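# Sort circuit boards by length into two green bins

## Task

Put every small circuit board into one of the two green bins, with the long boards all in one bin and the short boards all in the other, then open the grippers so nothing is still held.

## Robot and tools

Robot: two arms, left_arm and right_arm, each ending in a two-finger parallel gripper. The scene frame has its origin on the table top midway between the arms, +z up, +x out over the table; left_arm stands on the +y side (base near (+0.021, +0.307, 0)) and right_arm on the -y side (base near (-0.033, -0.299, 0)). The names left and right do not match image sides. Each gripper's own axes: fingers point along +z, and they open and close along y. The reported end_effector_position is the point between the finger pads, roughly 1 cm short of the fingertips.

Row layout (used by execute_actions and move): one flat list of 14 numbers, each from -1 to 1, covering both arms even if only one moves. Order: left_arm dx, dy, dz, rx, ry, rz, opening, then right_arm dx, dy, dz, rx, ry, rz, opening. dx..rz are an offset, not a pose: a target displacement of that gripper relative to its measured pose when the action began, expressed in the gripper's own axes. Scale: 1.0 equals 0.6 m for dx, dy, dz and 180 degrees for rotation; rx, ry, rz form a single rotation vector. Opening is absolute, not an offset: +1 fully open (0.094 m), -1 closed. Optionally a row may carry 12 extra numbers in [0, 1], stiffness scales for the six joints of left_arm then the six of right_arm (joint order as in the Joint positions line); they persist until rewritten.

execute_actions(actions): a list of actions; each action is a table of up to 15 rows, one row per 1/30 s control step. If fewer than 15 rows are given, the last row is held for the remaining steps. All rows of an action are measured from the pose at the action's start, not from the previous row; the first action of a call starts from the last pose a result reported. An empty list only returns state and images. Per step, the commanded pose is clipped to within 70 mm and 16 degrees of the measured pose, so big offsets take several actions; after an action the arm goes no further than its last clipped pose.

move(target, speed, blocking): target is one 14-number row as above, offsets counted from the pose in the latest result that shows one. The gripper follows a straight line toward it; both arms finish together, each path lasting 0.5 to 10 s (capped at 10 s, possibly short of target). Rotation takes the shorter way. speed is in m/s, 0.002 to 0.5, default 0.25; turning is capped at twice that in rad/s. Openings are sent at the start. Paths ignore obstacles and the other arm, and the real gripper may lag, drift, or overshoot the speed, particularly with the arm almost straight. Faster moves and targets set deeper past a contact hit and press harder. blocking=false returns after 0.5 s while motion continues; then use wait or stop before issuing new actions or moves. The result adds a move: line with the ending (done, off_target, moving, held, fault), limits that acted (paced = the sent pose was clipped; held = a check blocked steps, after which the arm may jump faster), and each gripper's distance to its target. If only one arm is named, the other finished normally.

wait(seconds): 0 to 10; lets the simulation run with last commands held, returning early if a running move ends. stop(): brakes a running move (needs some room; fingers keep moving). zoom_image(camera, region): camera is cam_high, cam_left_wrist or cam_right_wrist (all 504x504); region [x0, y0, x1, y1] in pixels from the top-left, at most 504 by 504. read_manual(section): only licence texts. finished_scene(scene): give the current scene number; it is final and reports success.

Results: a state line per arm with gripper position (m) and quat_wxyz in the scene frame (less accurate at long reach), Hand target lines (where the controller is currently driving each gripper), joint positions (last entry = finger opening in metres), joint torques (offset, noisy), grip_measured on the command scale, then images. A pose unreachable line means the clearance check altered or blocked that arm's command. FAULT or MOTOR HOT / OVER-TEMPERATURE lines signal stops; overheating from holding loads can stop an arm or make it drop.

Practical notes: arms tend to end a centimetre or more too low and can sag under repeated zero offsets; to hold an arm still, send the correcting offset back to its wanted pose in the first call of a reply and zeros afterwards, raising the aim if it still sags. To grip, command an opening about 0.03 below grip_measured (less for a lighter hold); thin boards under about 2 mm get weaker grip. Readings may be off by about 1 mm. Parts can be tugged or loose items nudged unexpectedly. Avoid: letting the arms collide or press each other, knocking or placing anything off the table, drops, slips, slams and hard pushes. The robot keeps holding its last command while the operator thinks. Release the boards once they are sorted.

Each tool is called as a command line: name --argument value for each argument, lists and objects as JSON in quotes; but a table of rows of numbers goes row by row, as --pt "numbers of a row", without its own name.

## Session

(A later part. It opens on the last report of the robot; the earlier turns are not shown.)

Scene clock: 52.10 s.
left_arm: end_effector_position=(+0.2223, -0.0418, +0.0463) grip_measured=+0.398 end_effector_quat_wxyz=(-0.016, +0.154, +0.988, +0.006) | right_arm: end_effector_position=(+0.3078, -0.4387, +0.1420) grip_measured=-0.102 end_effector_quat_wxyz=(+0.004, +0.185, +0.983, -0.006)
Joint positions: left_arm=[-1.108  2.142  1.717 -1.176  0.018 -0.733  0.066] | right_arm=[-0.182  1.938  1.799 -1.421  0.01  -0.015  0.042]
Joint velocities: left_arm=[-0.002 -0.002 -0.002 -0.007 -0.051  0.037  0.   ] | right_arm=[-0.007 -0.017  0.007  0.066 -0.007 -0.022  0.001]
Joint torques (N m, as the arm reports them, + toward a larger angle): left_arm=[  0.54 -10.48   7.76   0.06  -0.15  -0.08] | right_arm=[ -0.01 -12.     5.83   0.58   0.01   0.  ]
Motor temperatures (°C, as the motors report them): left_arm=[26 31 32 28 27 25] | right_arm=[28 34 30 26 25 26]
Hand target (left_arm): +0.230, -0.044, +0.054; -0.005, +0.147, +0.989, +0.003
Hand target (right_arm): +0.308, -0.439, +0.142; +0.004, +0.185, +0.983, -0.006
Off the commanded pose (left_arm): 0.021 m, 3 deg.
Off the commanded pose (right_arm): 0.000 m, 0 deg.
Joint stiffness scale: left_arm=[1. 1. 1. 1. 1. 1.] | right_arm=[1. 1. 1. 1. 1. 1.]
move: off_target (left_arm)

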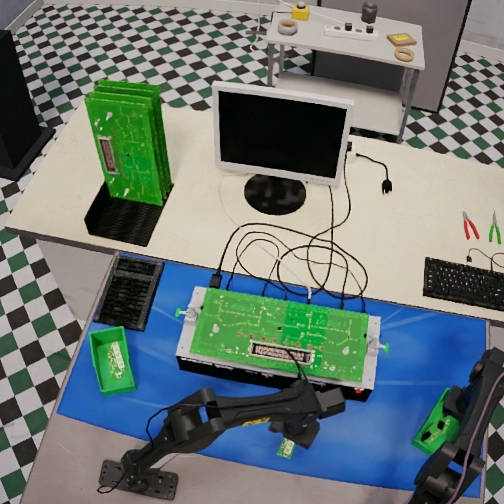

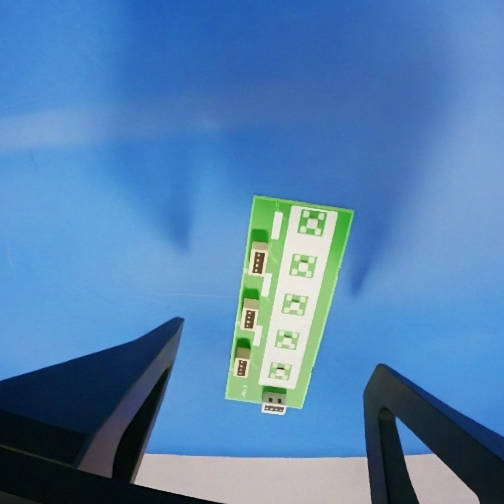

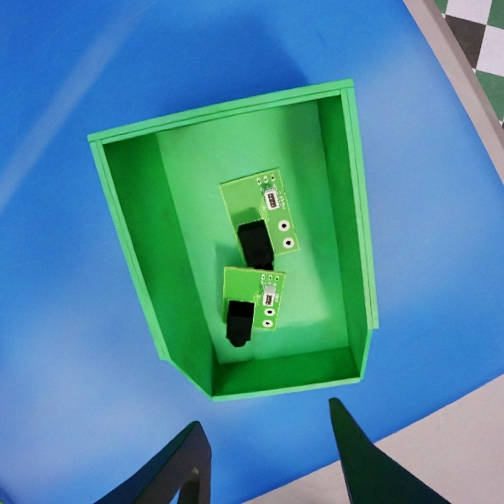

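move --target '[0,0,0.072,0,0,0.006,0.15,0,0,0,0,0,0,-0.1]' --speed 0.04

execute_actions --actions '[[[0,0,0.015,0,0,0,0.1,0,0,0,0,0,0,-0.1],[0,0,0.015,0,0,0,0.05,0,0,0,0,0,0,-0.1],[0,0,0.015,0,0,0,0,0,0,0,0,0,0,-0.1],[0,0,0.015,0,0,0,-0.05,0,0,0,0,0,0,-0.1],[0,0,0.015,0,0,0,-0.1,0,0,0,0,0,0,-0.1],[0,0,0.015,0,0,0,-0.14,0,0,0,0,0,0,-0.1],[0,0,0.015,0,0,0,-0.18,0,0,0,0,0,0,-0.1],[0,0,0.015,0,0,0,-0.21,0,0,0,0,0,0,-0.1],[0,0,0.015,0,0,0,-0.235,0,0,0,0,0,0,-0.1],[0,0,0.015,0,0,0,-0.255,0,0,0,0,0,0,-0.1],[0,0,0.015,0,0,0,-0.27,0,0,0,0,0,0,-0.1],[0,0,0.015,0,0,0,-0.28,0,0,0,0,0,0,-0.1],[0,0,0.015,0,0,0,-0.29,0,0,0,0,0,0,-0.1],[0,0,0.015,0,0,0,-0.30,0,0,0,0,0,0,-0.1]],[[0,0,0.015,0,0,0,-0.31,0,0,0,0,0,0,-0.1],[0,0,0.015,0,0,0,-0.32,0,0,0,0,0,0,-0.1],[0,0,0.015,0,0,0,-0.33,0,0,0,0,0,0,-0.1],[0,0,0.015,0,0,0,-0.34,0,0,0,0,0,0,-0.1],[0,0,0.015,0,0,0,-0.35,0,0,0,0,0,0,-0.1],[0,0,0.015,0,0,0,-0.36,0,0,0,0,0,0,-0.1]]]'

Scene clock: 54.33 s.
left_arm: end_effector_position=(+0.2228, -0.0428, +0.0166) grip_measured=+0.151 end_effector_quat_wxyz=(-0.014, +0.159, +0.987, +0.003) | right_arm: end_effector_position=(+0.3078, -0.4387, +0.1420) grip_measured=-0.102 end_effector_quat_wxyz=(+0.004, +0.185, +0.983, -0.006)
Joint positions: left_arm=[-1.108  2.167  1.637 -1.063  0.018 -0.723  0.054] | right_arm=[-0.182  1.938  1.799 -1.421  0.01  -0.015  0.042]
Joint velocities: left_arm=[-0.007  0.007 -0.022 -0.007  0.051  0.081 -0.001] | right_arm=[-0.017  0.002 -0.007 -0.066  0.081  0.037 -0.   ]
Joint torques (N m, as the arm reports them, + toward a larger angle): left_arm=[-0.08 -9.46  2.57  0.52 -0.03  0.05] | right_arm=[ -0.07 -12.02   5.84   0.59  -0.01   0.01]
Motor temperatures (°C, as the motors report them): left_arm=[26 32 32 28 27 25] | right_arm=[28 34 30 26 25 26]
Hand target (left_arm): +0.222, -0.041, +0.003; -0.017, +0.163, +0.986, +0.006
Hand target (right_arm): +0.308, -0.439, +0.142; +0.004, +0.185, +0.983, -0.006
Off the commanded pose (left_arm): 0.014 m, 1 deg.
Off the commanded pose (right_arm): 0.000 m, 0 deg.
Joint stiffness scale: left_arm=[1. 1. 1. 1. 1. 1.] | right_arm=[1. 1. 1. 1. 1. 1.]
move: off_target (left_arm)

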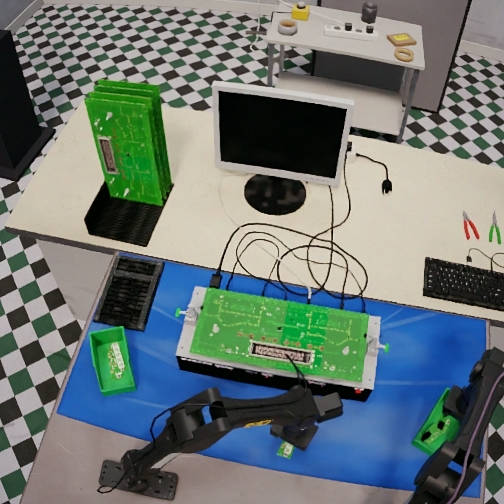

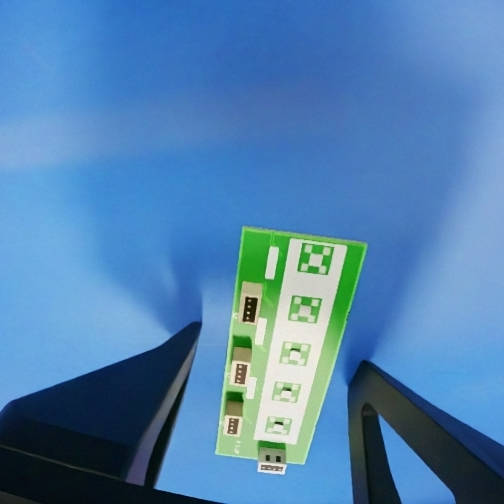

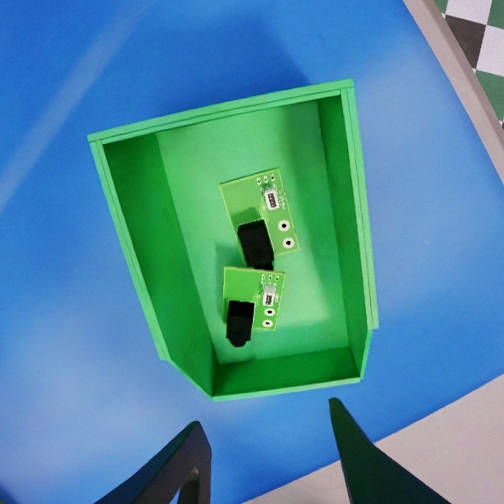

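Scene clock: 55.33 s.
left_arm: end_effector_position=(+0.2229, -0.0453, +0.0166) grip_measured=-0.339 end_effector_quat_wxyz=(-0.014, +0.159, +0.987, -0.002) | right_arm: end_effector_position=(+0.3078, -0.4387, +0.1420) grip_measured=-0.102 end_effector_quat_wxyz=(+0.004, +0.185, +0.983, -0.006)
Joint positions: left_arm=[-1.108  2.167  1.637 -1.054  0.024 -0.723  0.031] | right_arm=[-0.182  1.938  1.799 -1.421  0.01  -0.015  0.042]
Joint velocities: left_arm=[-0.022  0.007 -0.017 -0.007 -0.007 -0.007  0.001] | right_arm=[ 0.007 -0.002  0.002 -0.022 -0.007 -0.007  0.   ]
Joint torques (N m, as the arm reports them, + toward a larger angle): left_arm=[-0.02 -9.84  3.34  0.47 -0.02  0.  ] | right_arm=[ -0.05 -12.01   5.82   0.57  -0.01  -0.01]
Motor temperatures (°C, as the motors report them): left_arm=[26 32 32 28 27 25] | right_arm=[28 34 30 26 25 26]
Hand target (left_arm): +0.223, -0.045, +0.008; -0.014, +0.159, +0.987, -0.002
Hand target (right_arm): +0.308, -0.439, +0.142; +0.004, +0.185, +0.983, -0.006
Off the commanded pose (left_arm): 0.009 m, 0 deg.
Off the commanded pose (right_arm): 0.000 m, 0 deg.
Joint stiffness scale: left_arm=[1. 1. 1. 1. 1. 1.] | right_arm=[1. 1. 1. 1. 1. 1.]

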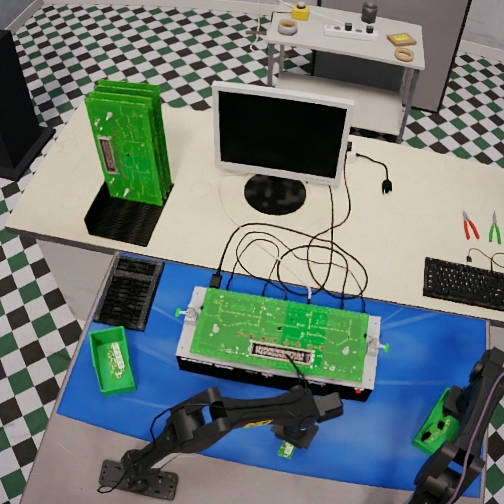

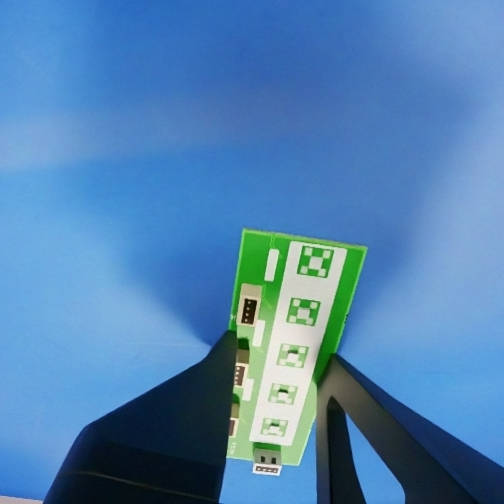

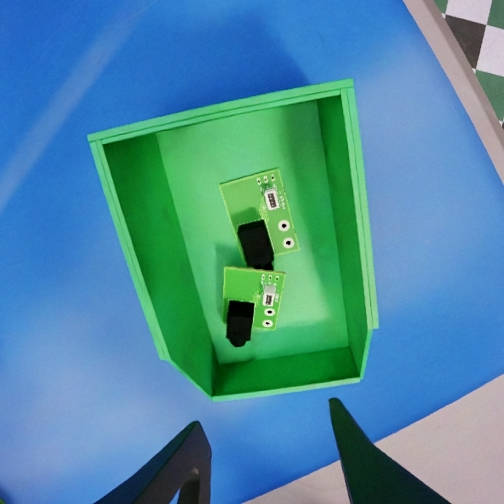

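move --target '[0,0,-0.21,0,0,0,-0.365,0,0,0,0,0,0,-0.1]' --speed 0.2

move --target '[0.097,0.87,-0.02,0.005,-0.014,-0.23,-0.365,0,0,0,0,0,0,-0.1]' --speed 0.3

Scene clock: 57.50 s.
left_arm: end_effector_position=(+0.2222, -0.0415, +0.1345) grip_measured=-0.364 end_effector_quat_wxyz=(-0.019, +0.158, +0.987, +0.005) | right_arm: end_effector_position=(+0.3078, -0.4387, +0.1420) grip_measured=-0.102 end_effector_quat_wxyz=(+0.004, +0.185, +0.983, -0.006)
Joint positions: left_arm=[-1.106  2.14   2.065 -1.529  0.022 -0.722  0.03 ] | right_arm=[-0.182  1.938  1.799 -1.421  0.01  -0.015  0.042]
Joint velocities: left_arm=[ 0.007 -0.002  0.007 -0.051 -0.037 -0.081 -0.001] | right_arm=[-0.017 -0.017 -0.007 -0.051  0.037 -0.037 -0.   ]
Joint torques (N m, as the arm reports them, + toward a larger angle): left_arm=[  0.07 -10.57   7.74   0.05   0.     0.03] | right_arm=[ -0.11 -12.05   5.81   0.59  -0.01   0.02]
Motor temperatures (°C, as the motors report them): left_arm=[26 33 32 28 27 25] | right_arm=[28 34 30 26 25 26]
Hand target (left_arm): +0.224, -0.044, +0.143; -0.013, +0.160, +0.987, -0.003
Hand target (right_arm): +0.308, -0.439, +0.142; +0.004, +0.185, +0.983, -0.006
Off the commanded pose (left_arm): 0.010 m, 1 deg.
Off the commanded pose (right_arm): 0.000 m, 0 deg.
Joint stiffness scale: left_arm=[1. 1. 1. 1. 1. 1.] | right_arm=[1. 1. 1. 1. 1. 1.]
move: done

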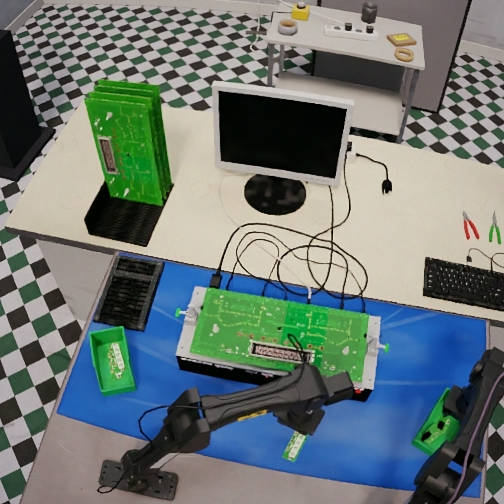

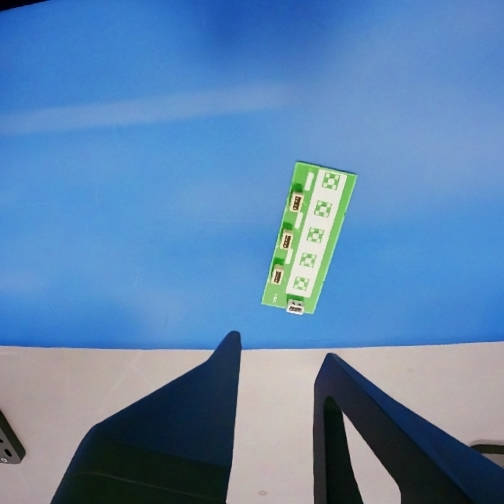

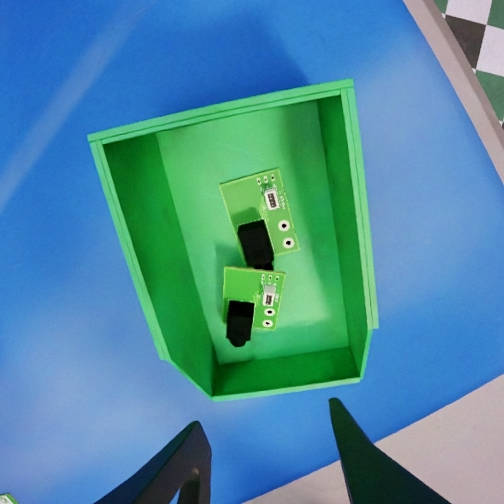

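Scene clock: 59.90 s.
left_arm: end_effector_position=(+0.3202, +0.4631, +0.1420) grip_measured=-0.364 end_effector_quat_wxyz=(-0.002, -0.209, +0.978, -0.011) | right_arm: end_effector_position=(+0.3078, -0.4387, +0.1420) grip_measured=-0.102 end_effector_quat_wxyz=(+0.004, +0.185, +0.983, -0.006)
Joint positions: left_arm=[ 0.422  1.832  1.658 -1.407  0.02   0.067  0.03 ] | right_arm=[-0.182  1.938  1.799 -1.421  0.01  -0.015  0.042]
Joint velocities: left_arm=[-0.012 -0.002  0.012 -0.037 -0.007 -0.022 -0.   ] | right_arm=[-0.007 -0.022 -0.007  0.037 -0.066 -0.007 -0.   ]
Joint torques (N m, as the arm reports them, + toward a larger angle): left_arm=[-0.42 -7.93  7.99  0.11  0.06  0.07] | right_arm=[ -0.09 -12.13   5.8    0.59  -0.01   0.01]
Motor temperatures (°C, as the motors report them): left_arm=[26 33 32 28 27 25] | right_arm=[28 34 30 26 25 26]
Hand target (left_arm): +0.326, +0.463, +0.149; +0.008, -0.201, +0.980, -0.012
Hand target (right_arm): +0.308, -0.439, +0.142; +0.004, +0.185, +0.983, -0.006
Off the commanded pose (left_arm): 0.017 m, 2 deg.
Off the commanded pose (right_arm): 0.000 m, 0 deg.
Joint stiffness scale: left_arm=[1. 1. 1. 1. 1. 1.] | right_arm=[1. 1. 1. 1. 1. 1.]
move: off_target (left_arm)

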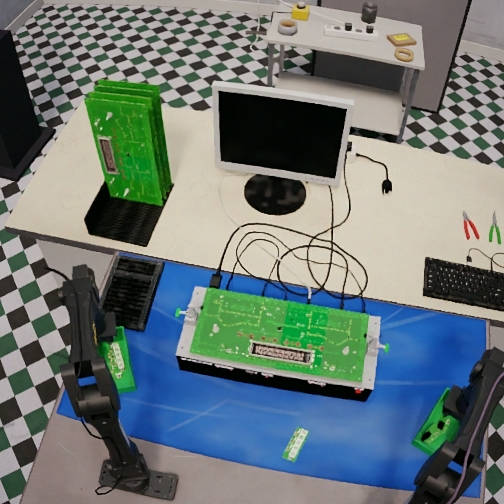

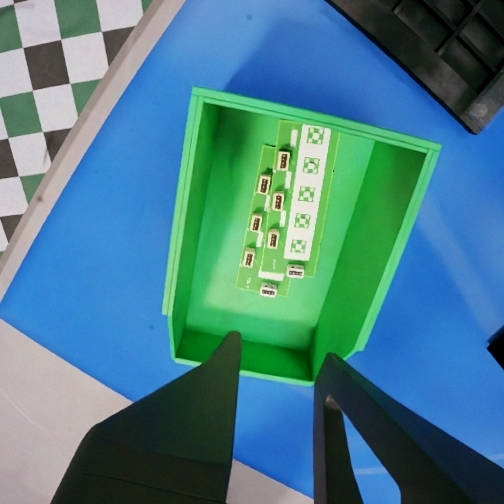

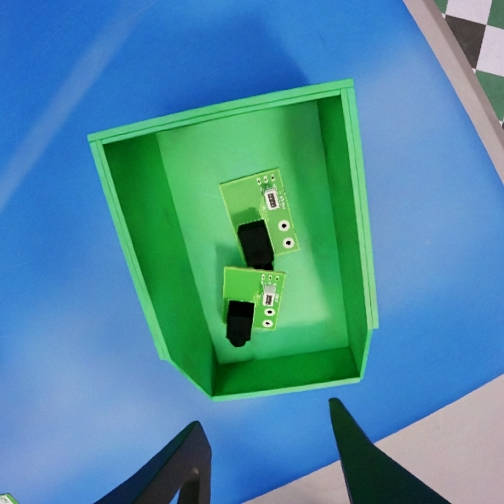

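move --target '[0.527,-0.745,0.153,-0.007,0,0.26,0.4,0,0,0,0,0,0,-0.1]' --speed 0.33

Scene clock: 62.93 s.
left_arm: end_effector_position=(+0.2115, -0.0617, +0.0456) grip_measured=+0.398 end_effector_quat_wxyz=(-0.019, +0.204, +0.979, +0.013) | right_arm: end_effector_position=(+0.3078, -0.4387, +0.1420) grip_measured=-0.102 end_effector_quat_wxyz=(+0.004, +0.185, +0.983, -0.006)
Joint positions: left_arm=[-1.157  2.208  1.82  -1.227  0.013 -0.68   0.066] | right_arm=[-0.182  1.938  1.799 -1.421  0.01  -0.015  0.042]
Joint velocities: left_arm=[ 0.022 -0.002 -0.012 -0.037 -0.007  0.007 -0.   ] | right_arm=[-0.012  0.007 -0.012  0.007 -0.051 -0.022 -0.001]
Joint torques (N m, as the arm reports them, + toward a larger angle): left_arm=[  0.46 -10.95   7.84   0.01  -0.15  -0.08] | right_arm=[ -0.02 -12.04   5.87   0.58  -0.01   0.02]
Motor temperatures (°C, as the motors report them): left_arm=[26 33 32 27 27 25] | right_arm=[28 34 30 26 25 26]
Hand target (left_arm): +0.219, -0.065, +0.053; -0.008, +0.197, +0.980, +0.010
Hand target (right_arm): +0.308, -0.439, +0.142; +0.004, +0.185, +0.983, -0.006
Off the commanded pose (left_arm): 0.022 m, 3 deg.
Off the commanded pose (right_arm): 0.000 m, 0 deg.
Joint stiffness scale: left_arm=[1. 1. 1. 1. 1. 1.] | right_arm=[1. 1. 1. 1. 1. 1.]
move: off_target (left_arm)

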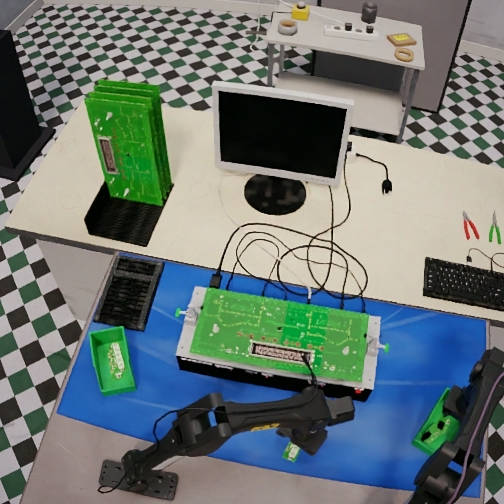

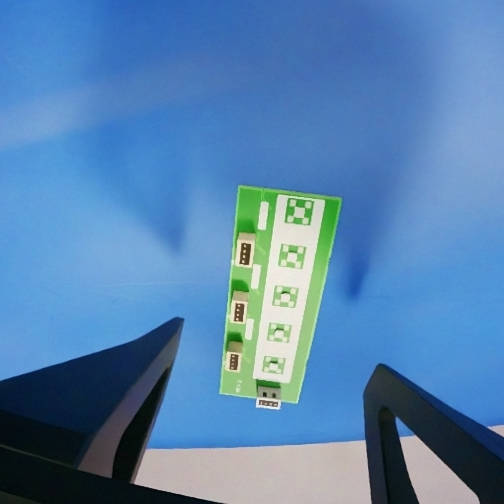

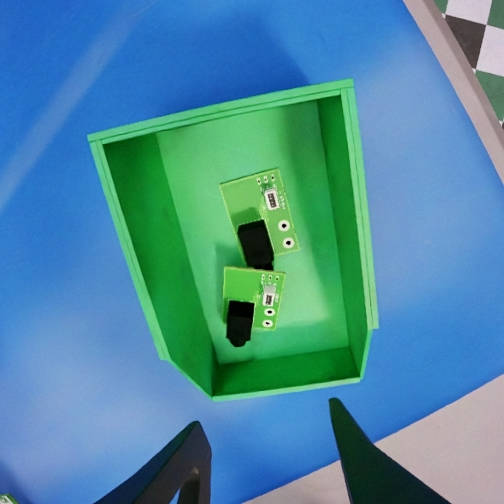

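move --target '[0,0.008,0.07,0.004,-0.012,0,0.2,0,0,0,0,0,0,-0.1]' --speed 0.04

execute_actions --actions '[[[0,0,0.015,0,0,0,0.15,0,0,0,0,0,0,-0.1],[0,0,0.015,0,0,0,0.08,0,0,0,0,0,0,-0.1],[0,0,0.015,0,0,0,0.02,0,0,0,0,0,0,-0.1],[0,0,0.015,0,0,0,-0.04,0,0,0,0,0,0,-0.1],[0,0,0.015,0,0,0,-0.1,0,0,0,0,0,0,-0.1],[0,0,0.015,0,0,0,-0.14,0,0,0,0,0,0,-0.1],[0,0,0.015,0,0,0,-0.18,0,0,0,0,0,0,-0.1],[0,0,0.015,0,0,0,-0.21,0,0,0,0,0,0,-0.1],[0,0,0.015,0,0,0,-0.235,0,0,0,0,0,0,-0.1],[0,0,0.015,0,0,0,-0.255,0,0,0,0,0,0,-0.1],[0,0,0.015,0,0,0,-0.27,0,0,0,0,0,0,-0.1],[0,0,0.015,0,0,0,-0.28,0,0,0,0,0,0,-0.1],[0,0,0.015,0,0,0,-0.29,0,0,0,0,0,0,-0.1],[0,0,0.015,0,0,0,-0.30,0,0,0,0,0,0,-0.1]],[[0,0,0.015,0,0,0,-0.31,0,0,0,0,0,0,-0.1],[0,0,0.015,0,0,0,-0.32,0,0,0,0,0,0,-0.1],[0,0,0.015,0,0,0,-0.33,0,0,0,0,0,0,-0.1],[0,0,0.015,0,0,0,-0.34,0,0,0,0,0,0,-0.1],[0,0,0.015,0,0,0,-0.35,0,0,0,0,0,0,-0.1],[0,0,0.015,0,0,0,-0.36,0,0,0,0,0,0,-0.1]]]'

move --target '[0,0.03,-0.2,0,0,0,-0.36,0,0,0,0,0,0,-0.1]' --speed 0.15

Scene clock: 65.93 s.
left_arm: end_effector_position=(+0.2088, -0.0563, +0.0165) grip_measured=+0.201 end_effector_quat_wxyz=(-0.011, +0.204, +0.979, +0.004) | right_arm: end_effector_position=(+0.3078, -0.4387, +0.1420) grip_measured=-0.102 end_effector_quat_wxyz=(+0.004, +0.185, +0.983, -0.006)
Joint positions: left_arm=[-1.157  2.184  1.664 -1.07   0.013 -0.68   0.056] | right_arm=[-0.182  1.938  1.799 -1.421  0.01  -0.015  0.042]
Joint velocities: left_arm=[ 0.007  0.007 -0.017 -0.081 -0.007  0.066 -0.001] | right_arm=[-0.012 -0.017 -0.022 -0.066  0.007  0.022  0.   ]
Joint torques (N m, as the arm reports them, + toward a larger angle): left_arm=[ 0.18 -9.94  1.99  0.7  -0.15  0.01] | right_arm=[ -0.01 -12.08   5.86   0.59   0.     0.01]
Motor temperatures (°C, as the motors report them): left_arm=[26 34 32 27 27 25] | right_arm=[28 34 30 26 25 26]
Hand target (left_arm): +0.213, -0.056, +0.004; -0.002, +0.205, +0.979, +0.004
Hand target (right_arm): +0.308, -0.439, +0.142; +0.004, +0.185, +0.983, -0.006
Off the commanded pose (left_arm): 0.013 m, 1 deg.
Off the commanded pose (right_arm): 0.000 m, 0 deg.
Joint stiffness scale: left_arm=[1. 1. 1. 1. 1. 1.] | right_arm=[1. 1. 1. 1. 1. 1.]
move: off_target (left_arm)

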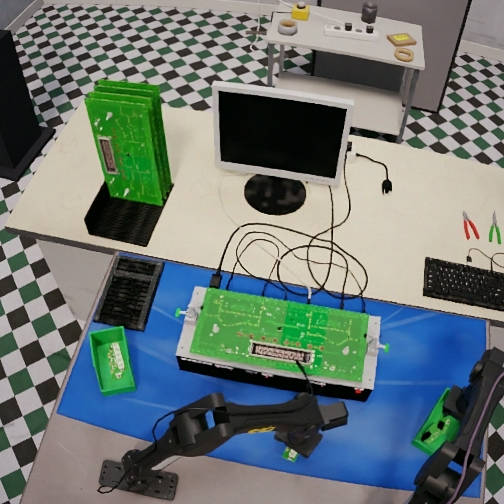

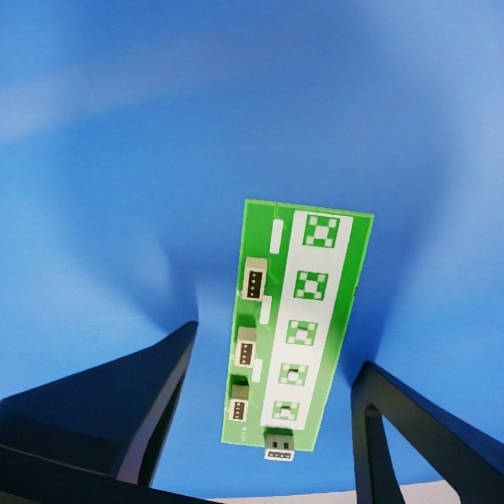

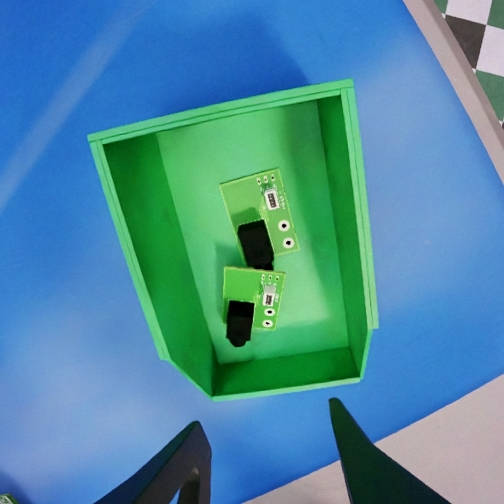

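Scene clock: 66.93 s.
left_arm: end_effector_position=(+0.2113, -0.0605, +0.0185) grip_measured=-0.359 end_effector_quat_wxyz=(-0.005, +0.204, +0.979, -0.006) | right_arm: end_effector_position=(+0.3078, -0.4387, +0.1420) grip_measured=-0.102 end_effector_quat_wxyz=(+0.004, +0.185, +0.983, -0.006)
Joint positions: left_arm=[-1.155  2.179  1.664 -1.053  0.016 -0.68   0.03 ] | right_arm=[-0.182  1.938  1.799 -1.421  0.01  -0.015  0.042]
Joint velocities: left_arm=[-0.007  0.007  0.007  0.037 -0.051 -0.007  0.   ] | right_arm=[ 0.007  0.022 -0.007  0.037 -0.022 -0.022 -0.001]
Joint torques (N m, as the arm reports them, + toward a larger angle): left_arm=[-0.19 -9.66  3.32  0.42  0.03 -0.01] | right_arm=[ -0.01 -12.03   5.87   0.57   0.     0.  ]
Motor temperatures (°C, as the motors report them): left_arm=[26 34 32 28 27 25] | right_arm=[28 34 30 26 25 26]
Hand target (left_arm): +0.208, -0.059, +0.008; -0.011, +0.204, +0.979, -0.002
Hand target (right_arm): +0.308, -0.439, +0.142; +0.004, +0.185, +0.983, -0.006
Off the commanded pose (left_arm): 0.012 m, 1 deg.
Off the commanded pose (right_arm): 0.000 m, 0 deg.
Joint stiffness scale: left_arm=[1. 1. 1. 1. 1. 1.] | right_arm=[1. 1. 1. 1. 1. 1.]

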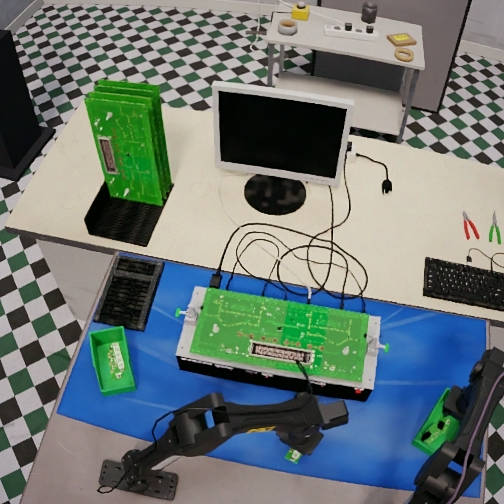

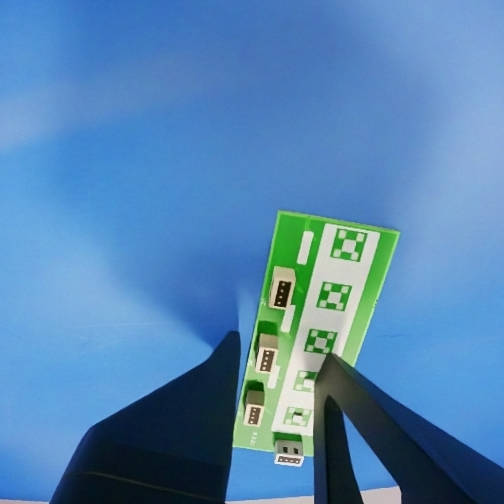

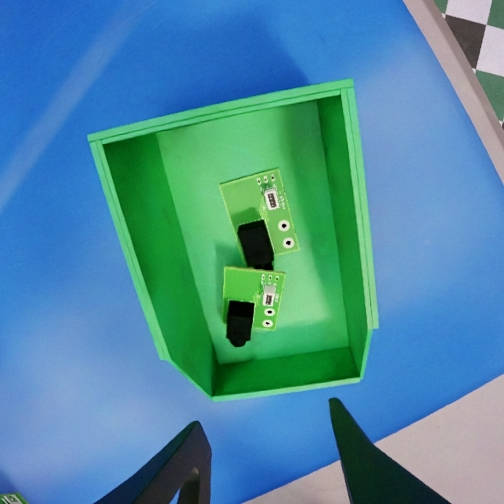

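Scene clock: 68.40 s.
left_arm: end_effector_position=(+0.2129, -0.0397, +0.1206) grip_measured=-0.359 end_effector_quat_wxyz=(-0.019, +0.203, +0.979, +0.010) | right_arm: end_effector_position=(+0.3078, -0.4387, +0.1420) grip_measured=-0.102 end_effector_quat_wxyz=(+0.004, +0.185, +0.983, -0.006)
Joint positions: left_arm=[-1.127  2.11   1.964 -1.465  0.016 -0.653  0.03 ] | right_arm=[-0.182  1.938  1.799 -1.421  0.01  -0.015  0.042]
Joint velocities: left_arm=[ 0.007 -0.002 -0.012  0.022  0.037 -0.007  0.001] | right_arm=[-0.007 -0.032  0.007  0.066 -0.007 -0.037 -0.   ]
Joint torques (N m, as the arm reports them, + toward a larger angle): left_arm=[  0.52 -12.23   7.79   0.03  -0.02   0.06] | right_arm=[ -0.06 -12.09   5.85   0.59   0.02   0.02]
Motor temperatures (°C, as the motors report them): left_arm=[26 35 32 27 27 25] | right_arm=[28 34 30 26 25 26]
Hand target (left_arm): +0.217, -0.041, +0.138; -0.005, +0.204, +0.979, -0.007
Hand target (right_arm): +0.308, -0.439, +0.142; +0.004, +0.185, +0.983, -0.006
Off the commanded pose (left_arm): 0.019 m, 2 deg.
Off the commanded pose (right_arm): 0.000 m, 0 deg.
Joint stiffness scale: left_arm=[1. 1. 1. 1. 1. 1.] | right_arm=[1. 1. 1. 1. 1. 1.]
move: off_target (left_arm)

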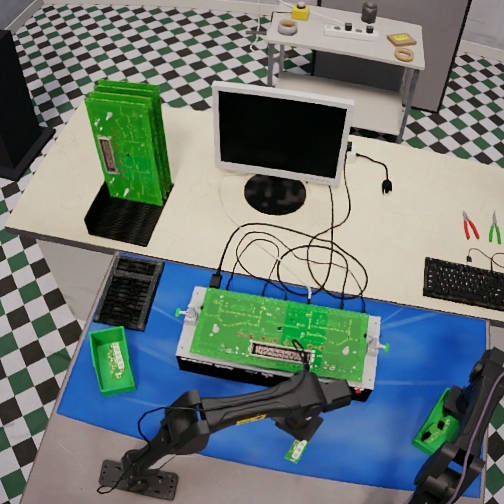

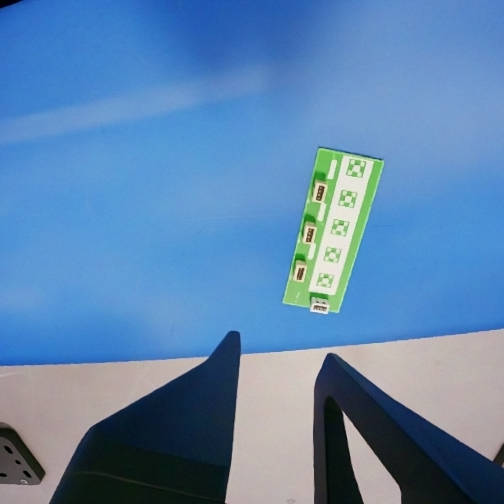

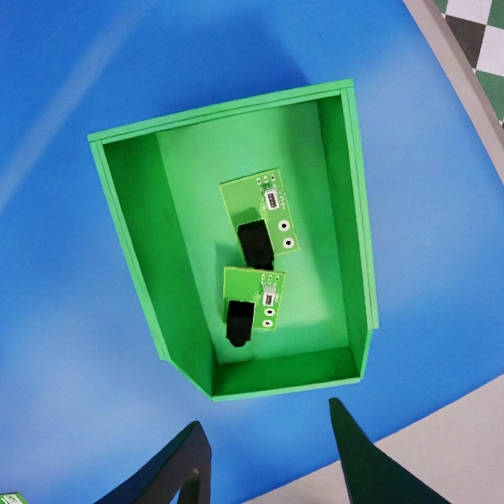

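move --target '[-0.022,-0.05,0.135,-0.006,-0.008,0.018,0.2,0,0,0,0,0,0,-0.1]' --speed 0.15

Scene clock: 70.13 s.
left_arm: end_effector_position=(+0.2121, -0.0707, +0.0402) grip_measured=+0.198 end_effector_quat_wxyz=(-0.012, +0.224, +0.974, +0.014) | right_arm: end_effector_position=(+0.3078, -0.4387, +0.1420) grip_measured=-0.102 end_effector_quat_wxyz=(+0.004, +0.185, +0.983, -0.006)
Joint positions: left_arm=[-1.171  2.24   1.852 -1.22   0.001 -0.653  0.056] | right_arm=[-0.182  1.938  1.799 -1.421  0.01  -0.015  0.042]
Joint velocities: left_arm=[ 0.012 -0.007 -0.002 -0.022  0.007 -0.037  0.   ] | right_arm=[-0.002 -0.012  0.002 -0.007  0.007  0.022  0.001]
Joint torques (N m, as the arm reports them, + toward a larger angle): left_arm=[ -0.45 -11.53   4.23   0.24  -0.15   0.05] | right_arm=[ -0.1  -12.03   5.88   0.58   0.     0.  ]
Motor temperatures (°C, as the motors report them): left_arm=[26 36 32 27 27 25] | right_arm=[28 34 30 26 25 26]
Hand target (left_arm): +0.212, -0.071, +0.039; -0.005, +0.231, +0.973, +0.017
Hand target (right_arm): +0.308, -0.439, +0.142; +0.004, +0.185, +0.983, -0.006
Off the commanded pose (left_arm): 0.002 m, 1 deg.
Off the commanded pose (right_arm): 0.000 m, 0 deg.
Joint stiffness scale: left_arm=[1. 1. 1. 1. 1. 1.] | right_arm=[1. 1. 1. 1. 1. 1.]
move: done

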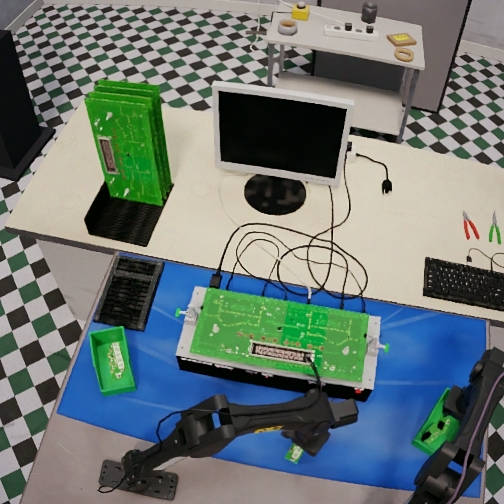

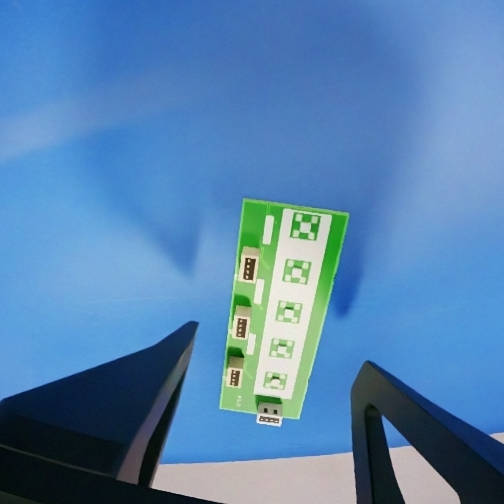

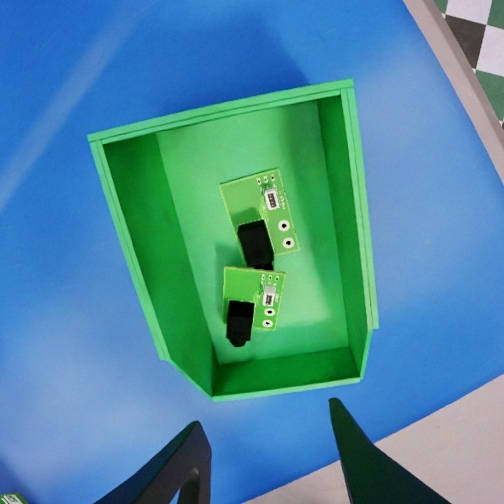

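move --target '[0,0.005,0.058,0,0,0,0.15,0,0,0,0,0,0,-0.1]' --speed 0.04

execute_actions --actions '[[[0,0,0.006,0,0,0,0.1,0,0,0,0,0,0,-0.1],[0,0,0.006,0,0,0,0.05,0,0,0,0,0,0,-0.1],[0,0,0.006,0,0,0,0.0,0,0,0,0,0,0,-0.1],[0,0,0.006,0,0,0,-0.05,0,0,0,0,0,0,-0.1],[0,0,0.006,0,0,0,-0.1,0,0,0,0,0,0,-0.1],[0,0,0.006,0,0,0,-0.14,0,0,0,0,0,0,-0.1],[0,0,0.006,0,0,0,-0.18,0,0,0,0,0,0,-0.1],[0,0,0.006,0,0,0,-0.21,0,0,0,0,0,0,-0.1],[0,0,0.006,0,0,0,-0.235,0,0,0,0,0,0,-0.1]],[[0,0,0.025,0,0,0,-0.235,0,0,0,0,0,0,-0.1]],[[0,0,0.025,0,0,0,-0.25,0,0,0,0,0,0,-0.1],[0,0,0.025,0,0,0,-0.26,0,0,0,0,0,0,-0.1],[0,0,0.025,0,0,0,-0.27,0,0,0,0,0,0,-0.1],[0,0,0.025,0,0,0,-0.28,0,0,0,0,0,0,-0.1],[0,0,0.025,0,0,0,-0.29,0,0,0,0,0,0,-0.1],[0,0,0.025,0,0,0,-0.30,0,0,0,0,0,0,-0.1],[0,0,0.025,0,0,0,-0.31,0,0,0,0,0,0,-0.1],[0,0,0.025,0,0,0,-0.32,0,0,0,0,0,0,-0.1],[0,0,0.025,0,0,0,-0.33,0,0,0,0,0,0,-0.1],[0,0,0.025,0,0,0,-0.34,0,0,0,0,0,0,-0.1]]]'

Scene clock: 72.83 s.
left_arm: end_effector_position=(+0.2124, -0.0706, +0.0182) grip_measured=+0.151 end_effector_quat_wxyz=(-0.008, +0.224, +0.974, +0.009) | right_arm: end_effector_position=(+0.3078, -0.4387, +0.1420) grip_measured=-0.102 end_effector_quat_wxyz=(+0.004, +0.185, +0.983, -0.006)
Joint positions: left_arm=[-1.17   2.243  1.768 -1.119  0.001 -0.652  0.054] | right_arm=[-0.182  1.938  1.799 -1.421  0.01  -0.015  0.042]
Joint velocities: left_arm=[-0.007 -0.002 -0.002  0.007 -0.037  0.022 -0.002] | right_arm=[ 0.022 -0.017  0.012 -0.022  0.007 -0.081  0.   ]
Joint torques (N m, as the arm reports them, + toward a larger angle): left_arm=[ 0.39 -9.99  2.98  0.4  -0.03  0.03] | right_arm=[ -0.08 -12.12   5.89   0.59   0.01   0.02]
Motor temperatures (°C, as the motors report them): left_arm=[26 36 32 27 27 25] | right_arm=[28 35 30 26 25 26]
Hand target (left_arm): +0.213, -0.067, +0.006; -0.013, +0.224, +0.974, +0.015
Hand target (right_arm): +0.308, -0.439, +0.142; +0.004, +0.185, +0.983, -0.006
Off the commanded pose (left_arm): 0.013 m, 1 deg.
Off the commanded pose (right_arm): 0.000 m, 0 deg.
Joint stiffness scale: left_arm=[1. 1. 1. 1. 1. 1.] | right_arm=[1. 1. 1. 1. 1. 1.]
move: off_target (left_arm)

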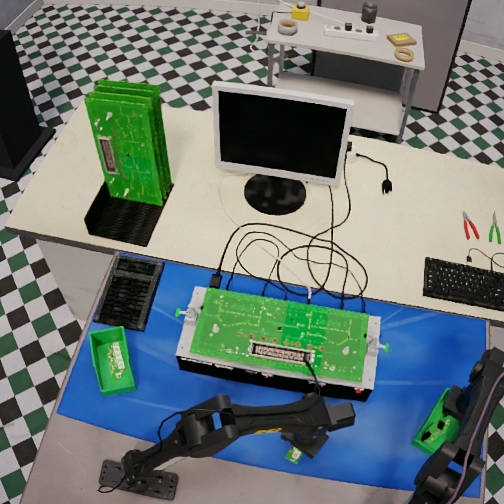

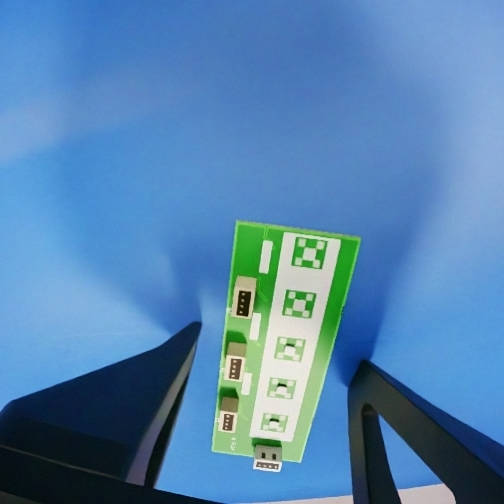

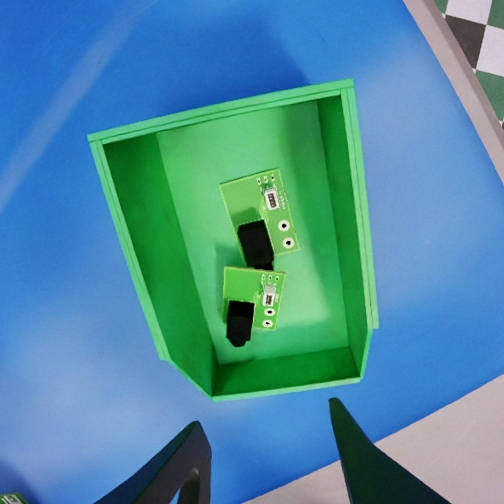

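Scene clock: 74.33 s.
left_arm: end_effector_position=(+0.2117, -0.0741, +0.0170) grip_measured=-0.326 end_effector_quat_wxyz=(-0.009, +0.224, +0.974, +0.000) | right_arm: end_effector_position=(+0.3078, -0.4387, +0.1420) grip_measured=-0.102 end_effector_quat_wxyz=(+0.004, +0.185, +0.983, -0.006)
Joint positions: left_arm=[-1.17   2.243  1.764 -1.103  0.013 -0.652  0.032] | right_arm=[-0.182  1.938  1.799 -1.421  0.01  -0.015  0.042]
Joint velocities: left_arm=[-0.017 -0.007  0.002  0.022  0.007 -0.051 -0.001] | right_arm=[ 0.007 -0.012  0.007 -0.007 -0.037 -0.037 -0.001]
Joint torques (N m, as the arm reports them, + toward a larger angle): left_arm=[ -0.02 -10.07   2.18   0.62  -0.05  -0.02] | right_arm=[  0.01 -12.05   5.86   0.6    0.     0.02]
Motor temperatures (°C, as the motors report them): left_arm=[26 36 32 28 27 25] | right_arm=[28 35 30 26 25 26]
Hand target (left_arm): +0.212, -0.073, +0.002; -0.009, +0.224, +0.974, +0.002
Hand target (right_arm): +0.308, -0.439, +0.142; +0.004, +0.185, +0.983, -0.006
Off the commanded pose (left_arm): 0.015 m, 0 deg.
Off the commanded pose (right_arm): 0.000 m, 0 deg.
Joint stiffness scale: left_arm=[1. 1. 1. 1. 1. 1.] | right_arm=[1. 1. 1. 1. 1. 1.]

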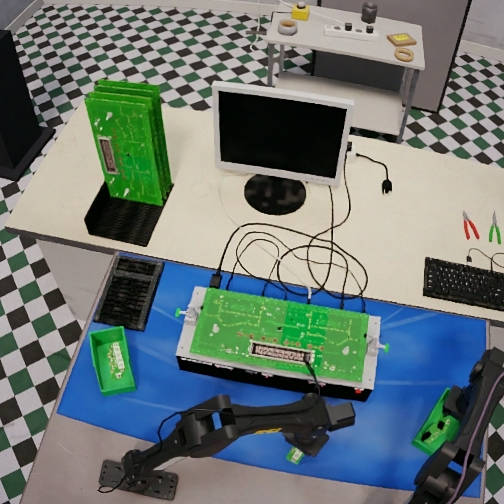

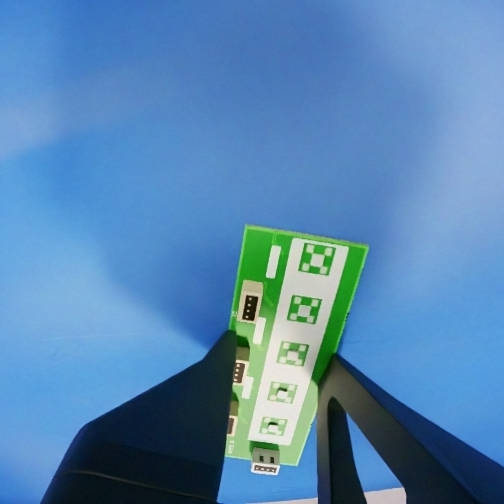

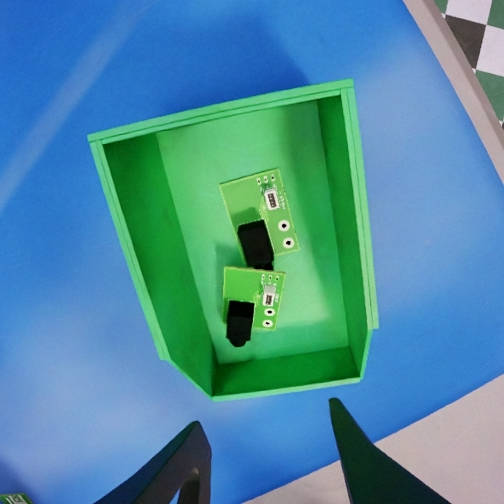

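execute_actions --actions '[]'

move --target '[0,0.03,-0.2,0,0,0,-0.34,0,0,0,0,0,0,-0.1]' --speed 0.15

Scene clock: 76.07 s.
left_arm: end_effector_position=(+0.2117, -0.0741, +0.0170) grip_measured=-0.326 end_effector_quat_wxyz=(-0.009, +0.224, +0.974, +0.000) | right_arm: end_effector_position=(+0.3078, -0.4387, +0.1420) grip_measured=-0.102 end_effector_quat_wxyz=(+0.004, +0.185, +0.983, -0.006)
Joint positions: left_arm=[-1.17   2.243  1.764 -1.103  0.013 -0.652  0.032] | right_arm=[-0.182  1.938  1.799 -1.421  0.01  -0.015  0.042]
Joint velocities: left_arm=[-0.017 -0.002 -0.002 -0.007  0.007  0.066 -0.001] | right_arm=[ 0.002 -0.012 -0.002  0.022 -0.007  0.007  0.001]
Joint torques (N m, as the arm reports them, + toward a larger angle): left_arm=[  0.01 -10.09   2.19   0.65  -0.04  -0.01] | right_arm=[ -0.1  -12.04   5.85   0.58   0.01   0.01]
Motor temperatures (°C, as the motors report them): left_arm=[26 36 32 28 27 25] | right_arm=[28 35 30 26 25 26]
Hand target (left_arm): +0.212, -0.073, +0.002; -0.009, +0.224, +0.974, +0.002
Hand target (right_arm): +0.308, -0.439, +0.142; +0.004, +0.185, +0.983, -0.006
Off the commanded pose (left_arm): 0.015 m, 0 deg.
Off the commanded pose (right_arm): 0.000 m, 0 deg.
Joint stiffness scale: left_arm=[1. 1. 1. 1. 1. 1.] | right_arm=[1. 1. 1. 1. 1. 1.]

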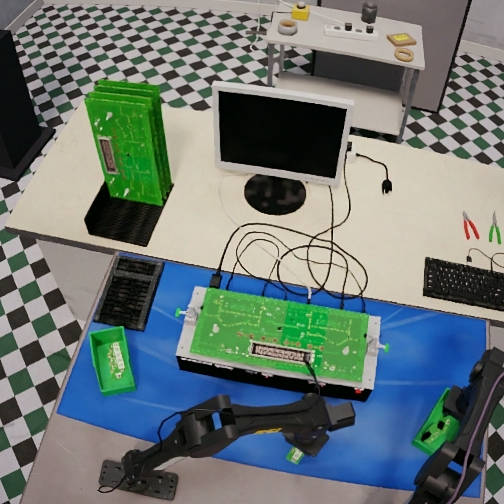

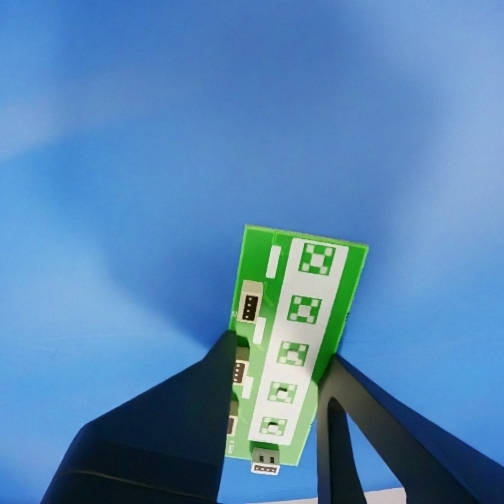

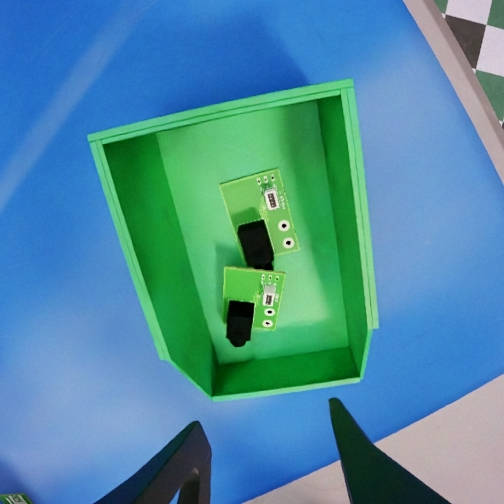

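Scene clock: 77.57 s.
left_arm: end_effector_position=(+0.2144, -0.0557, +0.1227) grip_measured=-0.330 end_effector_quat_wxyz=(-0.021, +0.223, +0.974, +0.012) | right_arm: end_effector_position=(+0.3078, -0.4387, +0.1420) grip_measured=-0.102 end_effector_quat_wxyz=(+0.004, +0.185, +0.983, -0.006)
Joint positions: left_arm=[-1.143  2.191  2.1   -1.525  0.015 -0.627  0.031] | right_arm=[-0.182  1.938  1.799 -1.421  0.01  -0.015  0.042]
Joint velocities: left_arm=[ 0.002 -0.017 -0.017 -0.007  0.022 -0.007 -0.   ] | right_arm=[-0.007 -0.017 -0.002  0.007  0.007  0.037 -0.   ]
Joint torques (N m, as the arm reports them, + toward a larger angle): left_arm=[  0.55 -11.99   7.81   0.    -0.03   0.05] | right_arm=[ -0.04 -12.1    5.8    0.59  -0.02   0.03]
Motor temperatures (°C, as the motors report them): left_arm=[26 37 32 28 27 25] | right_arm=[28 35 30 26 25 26]
Hand target (left_arm): +0.219, -0.057, +0.137; -0.008, +0.224, +0.974, -0.000
Hand target (right_arm): +0.308, -0.439, +0.142; +0.004, +0.185, +0.983, -0.006
Off the commanded pose (left_arm): 0.016 m, 2 deg.
Off the commanded pose (right_arm): 0.000 m, 0 deg.
Joint stiffness scale: left_arm=[1. 1. 1. 1. 1. 1.] | right_arm=[1. 1. 1. 1. 1. 1.]
move: off_target (left_arm)

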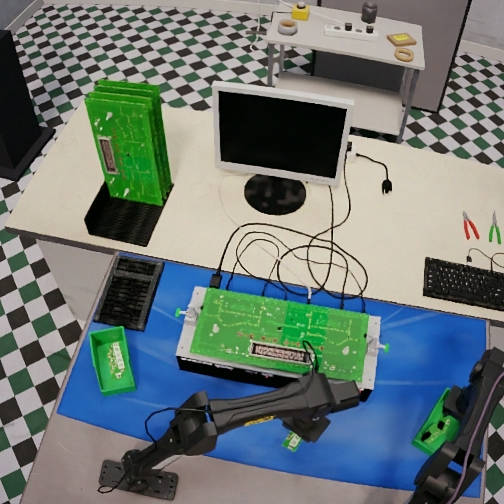

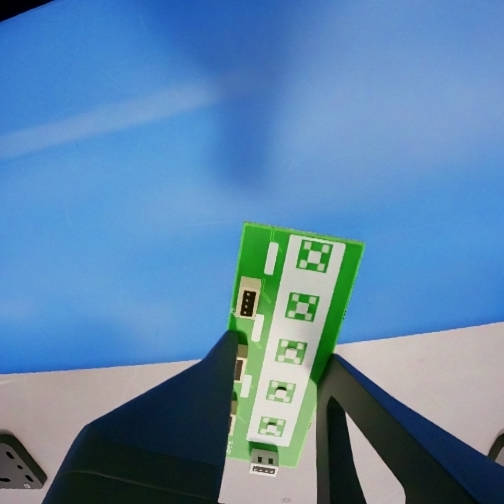

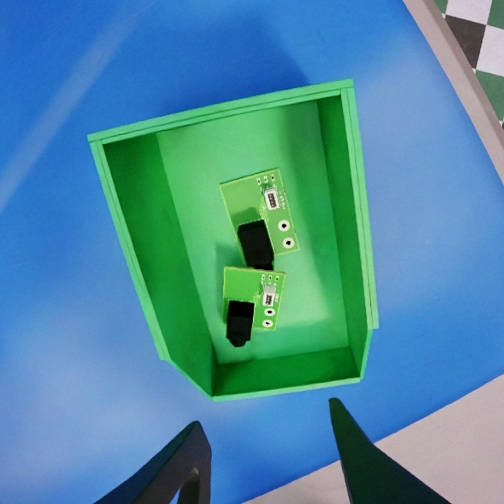

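move --target '[0.209,0.875,-0.04,0.005,-0.012,-0.27,-0.343,0,0,0,0,0,0,-0.1]' --speed 0.22

Scene clock: 81.27 s.
left_arm: end_effector_position=(+0.3208, +0.4608, +0.1509) grip_measured=-0.332 end_effector_quat_wxyz=(-0.004, -0.203, +0.979, -0.004) | right_arm: end_effector_position=(+0.3078, -0.4387, +0.1420) grip_measured=-0.102 end_effector_quat_wxyz=(+0.004, +0.185, +0.983, -0.006)
Joint positions: left_arm=[ 0.408  1.832  1.694 -1.442  0.006  0.064  0.031] | right_arm=[-0.182  1.938  1.799 -1.421  0.01  -0.015  0.042]
Joint velocities: left_arm=[ 0.012 -0.002  0.007  0.007  0.007  0.037 -0.   ] | right_arm=[-0.012 -0.017 -0.007  0.007 -0.095 -0.022  0.001]
Joint torques (N m, as the arm reports them, + toward a larger angle): left_arm=[-0.23 -7.74  8.02  0.1   0.04  0.06] | right_arm=[ -0.13 -12.06   5.89   0.59   0.     0.01]
Motor temperatures (°C, as the motors report them): left_arm=[26 37 32 28 27 25] | right_arm=[28 35 30 26 25 26]
Hand target (left_arm): +0.326, +0.461, +0.158; +0.006, -0.197, +0.980, -0.004
Hand target (right_arm): +0.308, -0.439, +0.142; +0.004, +0.185, +0.983, -0.006
Off the commanded pose (left_arm): 0.017 m, 2 deg.
Off the commanded pose (right_arm): 0.000 m, 0 deg.
Joint stiffness scale: left_arm=[1. 1. 1. 1. 1. 1.] | right_arm=[1. 1. 1. 1. 1. 1.]
move: off_target (left_arm)

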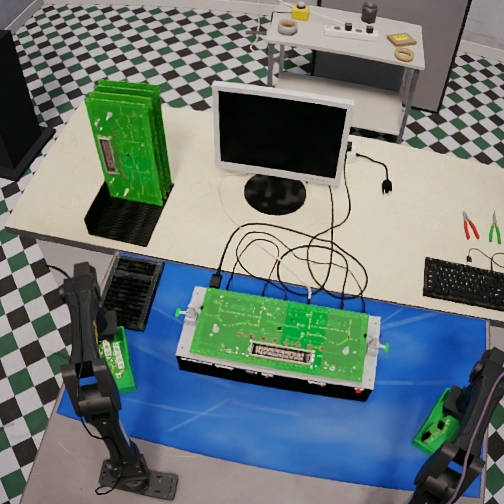

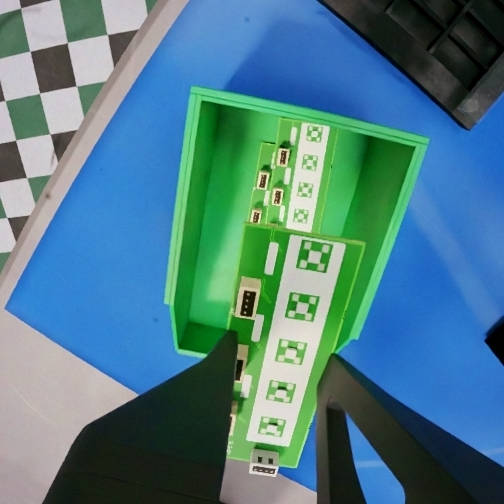

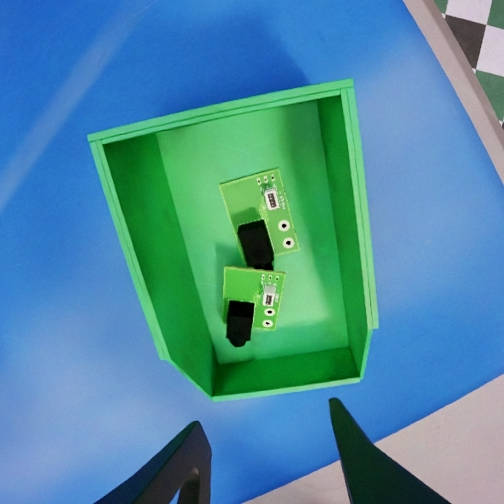

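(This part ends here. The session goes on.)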